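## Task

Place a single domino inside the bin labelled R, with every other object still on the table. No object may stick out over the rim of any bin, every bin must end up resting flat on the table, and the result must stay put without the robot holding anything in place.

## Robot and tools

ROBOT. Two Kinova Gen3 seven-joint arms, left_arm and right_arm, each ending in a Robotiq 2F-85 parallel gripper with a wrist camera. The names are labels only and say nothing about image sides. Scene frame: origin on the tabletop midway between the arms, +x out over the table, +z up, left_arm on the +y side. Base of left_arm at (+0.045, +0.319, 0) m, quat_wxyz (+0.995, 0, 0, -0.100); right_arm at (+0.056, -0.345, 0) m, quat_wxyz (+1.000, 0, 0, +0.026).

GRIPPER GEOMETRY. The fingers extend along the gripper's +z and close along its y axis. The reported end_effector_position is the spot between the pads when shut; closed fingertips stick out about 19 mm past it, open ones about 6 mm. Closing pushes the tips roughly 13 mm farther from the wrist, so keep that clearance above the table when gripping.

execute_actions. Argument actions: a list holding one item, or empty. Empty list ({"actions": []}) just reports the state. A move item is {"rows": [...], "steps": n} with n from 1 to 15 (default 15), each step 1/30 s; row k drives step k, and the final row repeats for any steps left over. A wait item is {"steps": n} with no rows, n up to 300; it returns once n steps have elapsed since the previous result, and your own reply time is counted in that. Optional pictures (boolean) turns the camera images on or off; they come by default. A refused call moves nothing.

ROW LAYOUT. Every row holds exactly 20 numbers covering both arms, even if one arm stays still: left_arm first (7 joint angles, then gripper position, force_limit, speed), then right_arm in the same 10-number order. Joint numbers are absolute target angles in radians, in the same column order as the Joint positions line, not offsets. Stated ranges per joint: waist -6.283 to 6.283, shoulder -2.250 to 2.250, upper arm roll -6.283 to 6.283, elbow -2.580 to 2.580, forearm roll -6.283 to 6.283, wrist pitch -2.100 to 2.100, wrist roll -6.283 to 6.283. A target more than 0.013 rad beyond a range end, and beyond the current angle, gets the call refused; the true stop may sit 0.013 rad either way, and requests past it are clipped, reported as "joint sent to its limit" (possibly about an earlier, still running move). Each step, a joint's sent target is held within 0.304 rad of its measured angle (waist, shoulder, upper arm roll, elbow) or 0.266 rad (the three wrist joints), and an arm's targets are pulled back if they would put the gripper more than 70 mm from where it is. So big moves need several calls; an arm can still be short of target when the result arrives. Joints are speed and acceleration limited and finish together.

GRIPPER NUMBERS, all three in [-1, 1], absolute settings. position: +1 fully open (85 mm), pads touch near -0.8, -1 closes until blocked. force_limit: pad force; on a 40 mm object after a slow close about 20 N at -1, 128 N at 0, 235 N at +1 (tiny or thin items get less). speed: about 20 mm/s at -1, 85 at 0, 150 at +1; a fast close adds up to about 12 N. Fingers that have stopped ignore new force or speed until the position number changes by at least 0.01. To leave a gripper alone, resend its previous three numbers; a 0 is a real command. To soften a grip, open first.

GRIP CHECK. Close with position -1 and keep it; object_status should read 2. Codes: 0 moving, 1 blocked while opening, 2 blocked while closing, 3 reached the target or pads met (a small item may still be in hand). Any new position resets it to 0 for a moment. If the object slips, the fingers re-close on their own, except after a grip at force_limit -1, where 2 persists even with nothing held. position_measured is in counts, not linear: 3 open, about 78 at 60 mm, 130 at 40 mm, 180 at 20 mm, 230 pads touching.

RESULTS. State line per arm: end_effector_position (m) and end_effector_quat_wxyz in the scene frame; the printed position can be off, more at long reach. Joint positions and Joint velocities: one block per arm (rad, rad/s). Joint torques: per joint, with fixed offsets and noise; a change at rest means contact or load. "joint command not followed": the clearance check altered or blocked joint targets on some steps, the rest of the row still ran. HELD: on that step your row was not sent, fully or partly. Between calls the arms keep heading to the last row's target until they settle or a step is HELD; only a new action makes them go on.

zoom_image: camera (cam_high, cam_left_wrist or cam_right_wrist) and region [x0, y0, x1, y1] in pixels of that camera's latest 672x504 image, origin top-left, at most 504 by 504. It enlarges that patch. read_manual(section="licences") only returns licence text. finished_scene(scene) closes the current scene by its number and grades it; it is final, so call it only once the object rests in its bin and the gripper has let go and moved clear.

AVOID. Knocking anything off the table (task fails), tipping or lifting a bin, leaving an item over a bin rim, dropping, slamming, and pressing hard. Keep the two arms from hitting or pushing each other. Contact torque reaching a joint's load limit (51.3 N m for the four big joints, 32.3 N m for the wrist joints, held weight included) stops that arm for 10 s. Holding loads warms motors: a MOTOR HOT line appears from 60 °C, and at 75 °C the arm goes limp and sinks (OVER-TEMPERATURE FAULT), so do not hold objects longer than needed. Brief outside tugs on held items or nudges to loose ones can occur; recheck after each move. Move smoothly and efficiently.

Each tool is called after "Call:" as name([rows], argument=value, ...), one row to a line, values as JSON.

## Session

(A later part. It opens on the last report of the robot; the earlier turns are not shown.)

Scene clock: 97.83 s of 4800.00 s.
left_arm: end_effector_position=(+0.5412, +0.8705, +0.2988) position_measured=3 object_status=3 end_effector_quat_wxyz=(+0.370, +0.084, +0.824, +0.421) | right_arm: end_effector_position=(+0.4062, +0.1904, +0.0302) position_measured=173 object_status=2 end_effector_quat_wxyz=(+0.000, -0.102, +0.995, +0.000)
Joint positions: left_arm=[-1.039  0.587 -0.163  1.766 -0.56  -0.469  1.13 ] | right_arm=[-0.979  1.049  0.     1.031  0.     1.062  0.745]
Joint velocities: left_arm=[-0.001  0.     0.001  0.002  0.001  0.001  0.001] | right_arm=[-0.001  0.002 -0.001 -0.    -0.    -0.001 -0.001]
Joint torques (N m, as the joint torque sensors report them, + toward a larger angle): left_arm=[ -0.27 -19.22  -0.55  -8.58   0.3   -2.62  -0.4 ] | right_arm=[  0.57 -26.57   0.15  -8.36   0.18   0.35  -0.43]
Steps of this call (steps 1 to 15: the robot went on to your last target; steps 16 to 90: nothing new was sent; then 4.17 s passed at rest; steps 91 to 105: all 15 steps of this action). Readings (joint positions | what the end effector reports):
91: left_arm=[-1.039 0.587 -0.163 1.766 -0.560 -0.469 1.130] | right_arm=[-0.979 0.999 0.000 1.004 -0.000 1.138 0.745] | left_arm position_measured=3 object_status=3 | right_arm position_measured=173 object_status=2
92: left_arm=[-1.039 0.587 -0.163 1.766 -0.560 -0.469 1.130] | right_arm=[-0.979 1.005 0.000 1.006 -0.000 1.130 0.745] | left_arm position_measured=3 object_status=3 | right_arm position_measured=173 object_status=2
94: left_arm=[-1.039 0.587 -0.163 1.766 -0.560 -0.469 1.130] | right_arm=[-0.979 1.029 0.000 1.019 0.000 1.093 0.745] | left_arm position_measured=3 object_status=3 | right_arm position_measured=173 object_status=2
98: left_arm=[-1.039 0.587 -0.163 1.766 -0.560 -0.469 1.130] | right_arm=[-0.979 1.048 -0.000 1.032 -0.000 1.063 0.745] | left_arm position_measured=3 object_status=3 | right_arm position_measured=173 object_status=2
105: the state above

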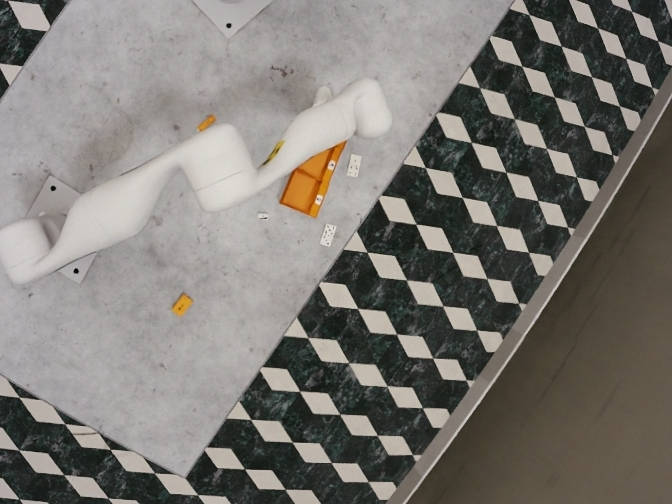

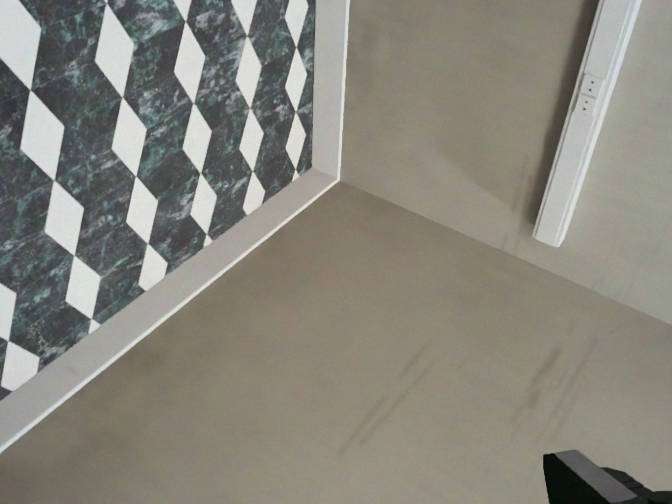

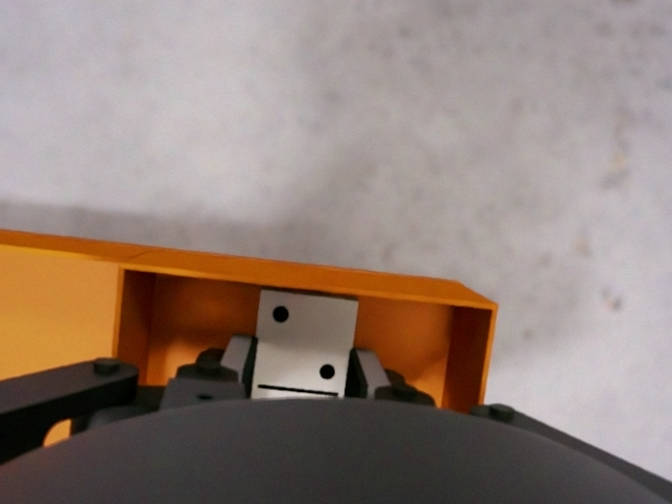

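Lower 2 mm more, open slightly, lift.

Call:
execute_actions([
  {"rows": [[-1.039,0.587,-0.163,1.766,-0.56,-0.469,1.13,1,-1,0,-0.9786,1.0515,0,1.0325,0,1.0577,0.745,-1,-0.6,-0.5],[-1.039,0.587,-0.163,1.766,-0.56,-0.469,1.13,1,-1,0,-0.9786,1.0515,0,1.0325,0,1.0577,0.745,-1,-0.6,-0.5],[-1.039,0.587,-0.163,1.766,-0.56,-0.469,1.13,1,-1,0,-0.9786,1.0515,0,1.0325,0,1.0577,0.745,-1,-0.6,-0.5],[-1.039,0.587,-0.163,1.766,-0.56,-0.469,1.13,1,-1,0,-0.9786,1.0515,0,1.0325,0,1.0577,0.745,-1,-0.6,-0.5],[-1.039,0.587,-0.163,1.766,-0.56,-0.469,1.13,1,-1,0,-0.9786,1.0515,0,1.0325,0,1.0577,0.745,-1,-0.6,-0.5],[-1.039,0.587,-0.163,1.766,-0.56,-0.469,1.13,1,-1,0,-0.9786,1.0515,0,1.0325,0,1.0577,0.745,-0.15,-0.6,-0.3]], "steps": 15},
], pictures=false)

Call:
execute_actions([
  {"rows": [[-1.039,0.587,-0.163,1.766,-0.56,-0.469,1.13,1,-1,0,-0.9786,0.998,0,1.004,0,1.139,0.745,-0.15,-0.6,-0.3],[-1.039,0.587,-0.163,1.766,-0.56,-0.469,1.13,1,-1,0,-0.9786,0.998,0,1.004,0,1.139,0.745,-0.15,-0.6,-0.3],[-1.039,0.587,-0.163,1.766,-0.56,-0.469,1.13,1,-1,0,-0.9786,0.998,0,1.004,0,1.139,0.745,-0.15,-0.6,-0.3],[-1.039,0.587,-0.163,1.766,-0.56,-0.469,1.13,1,-1,0,-0.9786,0.998,0,1.004,0,1.139,0.745,-0.15,-0.6,-0.3],[-1.039,0.587,-0.163,1.766,-0.56,-0.469,1.13,1,-1,0,-0.9786,0.998,0,1.004,0,1.139,0.745,-0.15,-0.6,-0.3],[-1.039,0.587,-0.163,1.766,-0.56,-0.469,1.13,1,-1,0,-0.93,0.9305,0,0.848,0,1.363,0.745,-0.15,-0.6,-0.3]], "steps": 15},
], pictures=false)

Call:
execute_actions([
  {"steps": 8},
])

Scene clock: 112.20 s of 4800.00 s.
left_arm: end_effector_position=(+0.5412, +0.8705, +0.2988) position_measured=3 object_status=3 end_effector_quat_wxyz=(+0.370, +0.084, +0.824, +0.421) | right_arm: end_effector_position=(+0.4061, +0.1903, +0.0280) position_measured=149 object_status=0 end_effector_quat_wxyz=(-0.000, -0.102, +0.995, -0.000)
Joint positions: left_arm=[-1.039  0.587 -0.163  1.766 -0.56  -0.469  1.13 ] | right_arm=[-0.979  1.051  0.     1.032  0.     1.058  0.745]
Joint velocities: left_arm=[ 0.001  0.     0.     0.001  0.001  0.001 -0.   ] | right_arm=[ 0.001  0.     0.    -0.001  0.     0.    -0.   ]
Joint torques (N m, as the joint torque sensors report them, + toward a larger angle): left_arm=[ -0.28 -19.27  -0.68  -8.45   0.29  -2.66  -0.12] | right_arm=[  0.32 -26.23   0.1   -8.32   0.13   0.31  -0.46]
Steps of this call (steps 1 to 15: the robot went on to your last target; steps 16 to 90: nothing new was sent; then 10.87 s passed at rest; steps 91 to 105: all 15 steps of this action). Readings (joint positions | what the end effector reports):
91: left_arm=[-1.039 0.587 -0.163 1.766 -0.560 -0.469 1.130] | right_arm=[-0.979 1.049 0.000 1.031 -0.000 1.061 0.745] | left_arm position_measured=3 object_status=3 | right_arm position_measured=173 object_status=2
92: left_arm=[-1.039 0.587 -0.163 1.766 -0.560 -0.469 1.130] | right_arm=[-0.979 1.050 0.000 1.032 -0.000 1.059 0.745] | left_arm position_measured=3 object_status=3 | right_arm position_measured=173 object_status=2
94: left_arm=[-1.039 0.587 -0.163 1.766 -0.560 -0.469 1.130] | right_arm=[-0.979 1.051 -0.000 1.032 0.000 1.058 0.745] | left_arm position_measured=3 object_status=3 | right_arm position_measured=173 object_status=2
98: left_arm=[-1.039 0.587 -0.163 1.766 -0.560 -0.469 1.130] | right_arm=[-0.979 1.051 -0.000 1.032 -0.000 1.058 0.745] | left_arm position_measured=3 object_status=3 | right_arm position_measured=169 object_status=0
105: the state above

Scene clock: 112.70 s of 4800.00 s.
left_arm: end_effector_position=(+0.5412, +0.8705, +0.2988) position_measured=3 object_status=3 end_effector_quat_wxyz=(+0.370, +0.084, +0.824, +0.421) | right_arm: end_effector_position=(+0.4346, +0.1780, +0.1579) position_measured=148 object_status=3 end_effector_quat_wxyz=(+0.001, -0.079, +0.997, -0.000)
Joint positions: left_arm=[-1.039  0.587 -0.163  1.766 -0.56  -0.469  1.13 ] | right_arm=[-0.932  0.932  0.001  0.852  0.001  1.357  0.745]
Joint velocities: left_arm=[-0.001 -0.     0.001  0.001 -0.001  0.     0.   ] | right_arm=[ 0.043 -0.074  0.004 -0.155 -0.     0.218  0.   ]
Joint torques (N m, as the joint torque sensors report them, + toward a larger angle): left_arm=[ -0.23 -19.43  -0.87  -8.58   0.33  -2.7   -0.33] | right_arm=[ -2.07 -19.89  -0.81  -6.93  -0.15   0.42  -0.44]
Steps of this call (steps 1 to 15: all 15 steps of this action). Readings (joint positions | what the end effector reports):
1: left_arm=[-1.039 0.587 -0.163 1.766 -0.560 -0.469 1.130] | right_arm=[-0.979 1.051 -0.000 1.032 0.000 1.059 0.745] | left_arm position_measured=3 object_status=3 | right_arm position_measured=148 object_status=0
2: left_arm=[-1.039 0.587 -0.163 1.766 -0.560 -0.469 1.130] | right_arm=[-0.979 1.046 -0.000 1.031 0.000 1.065 0.745] | left_arm position_measured=3 object_status=3 | right_arm position_measured=148 object_status=0
4: left_arm=[-1.039 0.587 -0.163 1.766 -0.560 -0.469 1.130] | right_arm=[-0.979 1.022 -0.000 1.019 0.000 1.102 0.745] | left_arm position_measured=3 object_status=3 | right_arm position_measured=148 object_status=0
8: left_arm=[-1.039 0.587 -0.163 1.766 -0.560 -0.469 1.130] | right_arm=[-0.973 0.985 -0.001 0.982 -0.001 1.177 0.745] | left_arm position_measured=3 object_status=3 | right_arm position_measured=148 object_status=3
15: the state above

Scene clock: 112.97 s of 4800.00 s.
left_arm: end_effector_position=(+0.5412, +0.8705, +0.2988) position_measured=3 object_status=3 end_effector_quat_wxyz=(+0.370, +0.084, +0.824, +0.421) | right_arm: end_effector_position=(+0.4349, +0.1777, +0.1601) position_measured=148 object_status=3 end_effector_quat_wxyz=(+0.000, -0.078, +0.997, +0.000)
Joint positions: left_arm=[-1.039  0.587 -0.163  1.766 -0.56  -0.469  1.13 ] | right_arm=[-0.93   0.93   0.     0.848  0.     1.363  0.745]
Joint velocities: left_arm=[ 0.    -0.001 -0.001  0.001  0.001  0.    -0.001] | right_arm=[ 0.003  0.001  0.001 -0.     0.    -0.     0.001]
Joint torques (N m, as the joint torque sensors report them, + toward a larger angle): left_arm=[ -0.41 -19.37  -0.6   -8.5    0.1   -2.47  -0.34] | right_arm=[  0.24 -25.79   0.17  -9.2    0.14   0.4   -0.38]
Steps of this call (steps 1 to 8: the robot went on to your last target). Readings (joint positions | what the end effector reports):
1: left_arm=[-1.039 0.587 -0.163 1.766 -0.560 -0.469 1.130] | right_arm=[-0.931 0.930 0.001 0.849 0.001 1.361 0.745] | left_arm position_measured=3 object_status=3 | right_arm position_measured=148 object_status=3
2: left_arm=[-1.039 0.587 -0.163 1.766 -0.560 -0.469 1.130] | right_arm=[-0.931 0.930 0.001 0.849 0.000 1.362 0.745] | left_arm position_measured=3 object_status=3 | right_arm position_measured=148 object_status=3
4: left_arm=[-1.039 0.587 -0.163 1.766 -0.560 -0.469 1.130] | right_arm=[-0.931 0.930 0.000 0.848 -0.000 1.363 0.745] | left_arm position_measured=3 object_status=3 | right_arm position_measured=148 object_status=3
8: the state above

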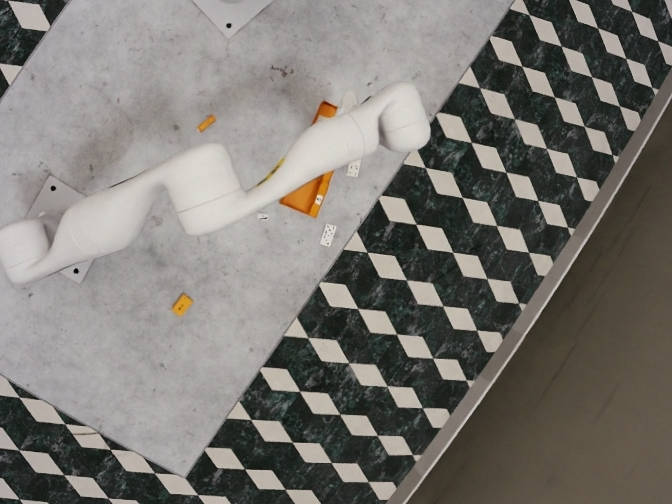

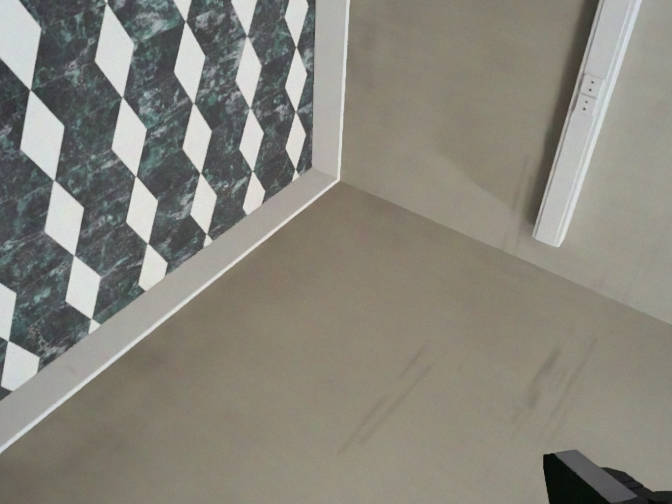

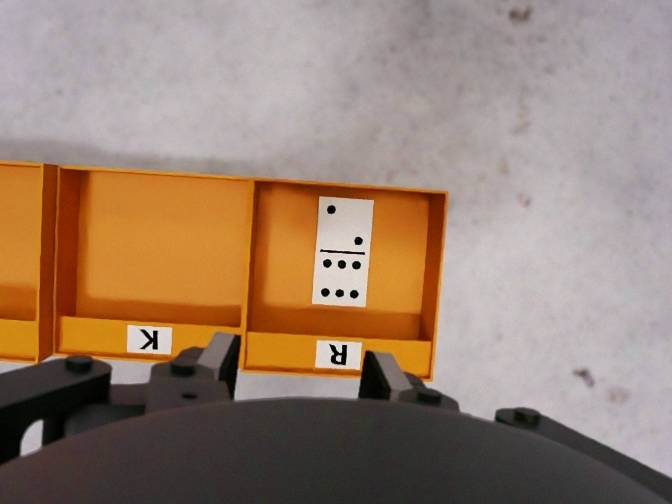

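Call:
finished_scene(scene=2)

The scene is finished: the task was done.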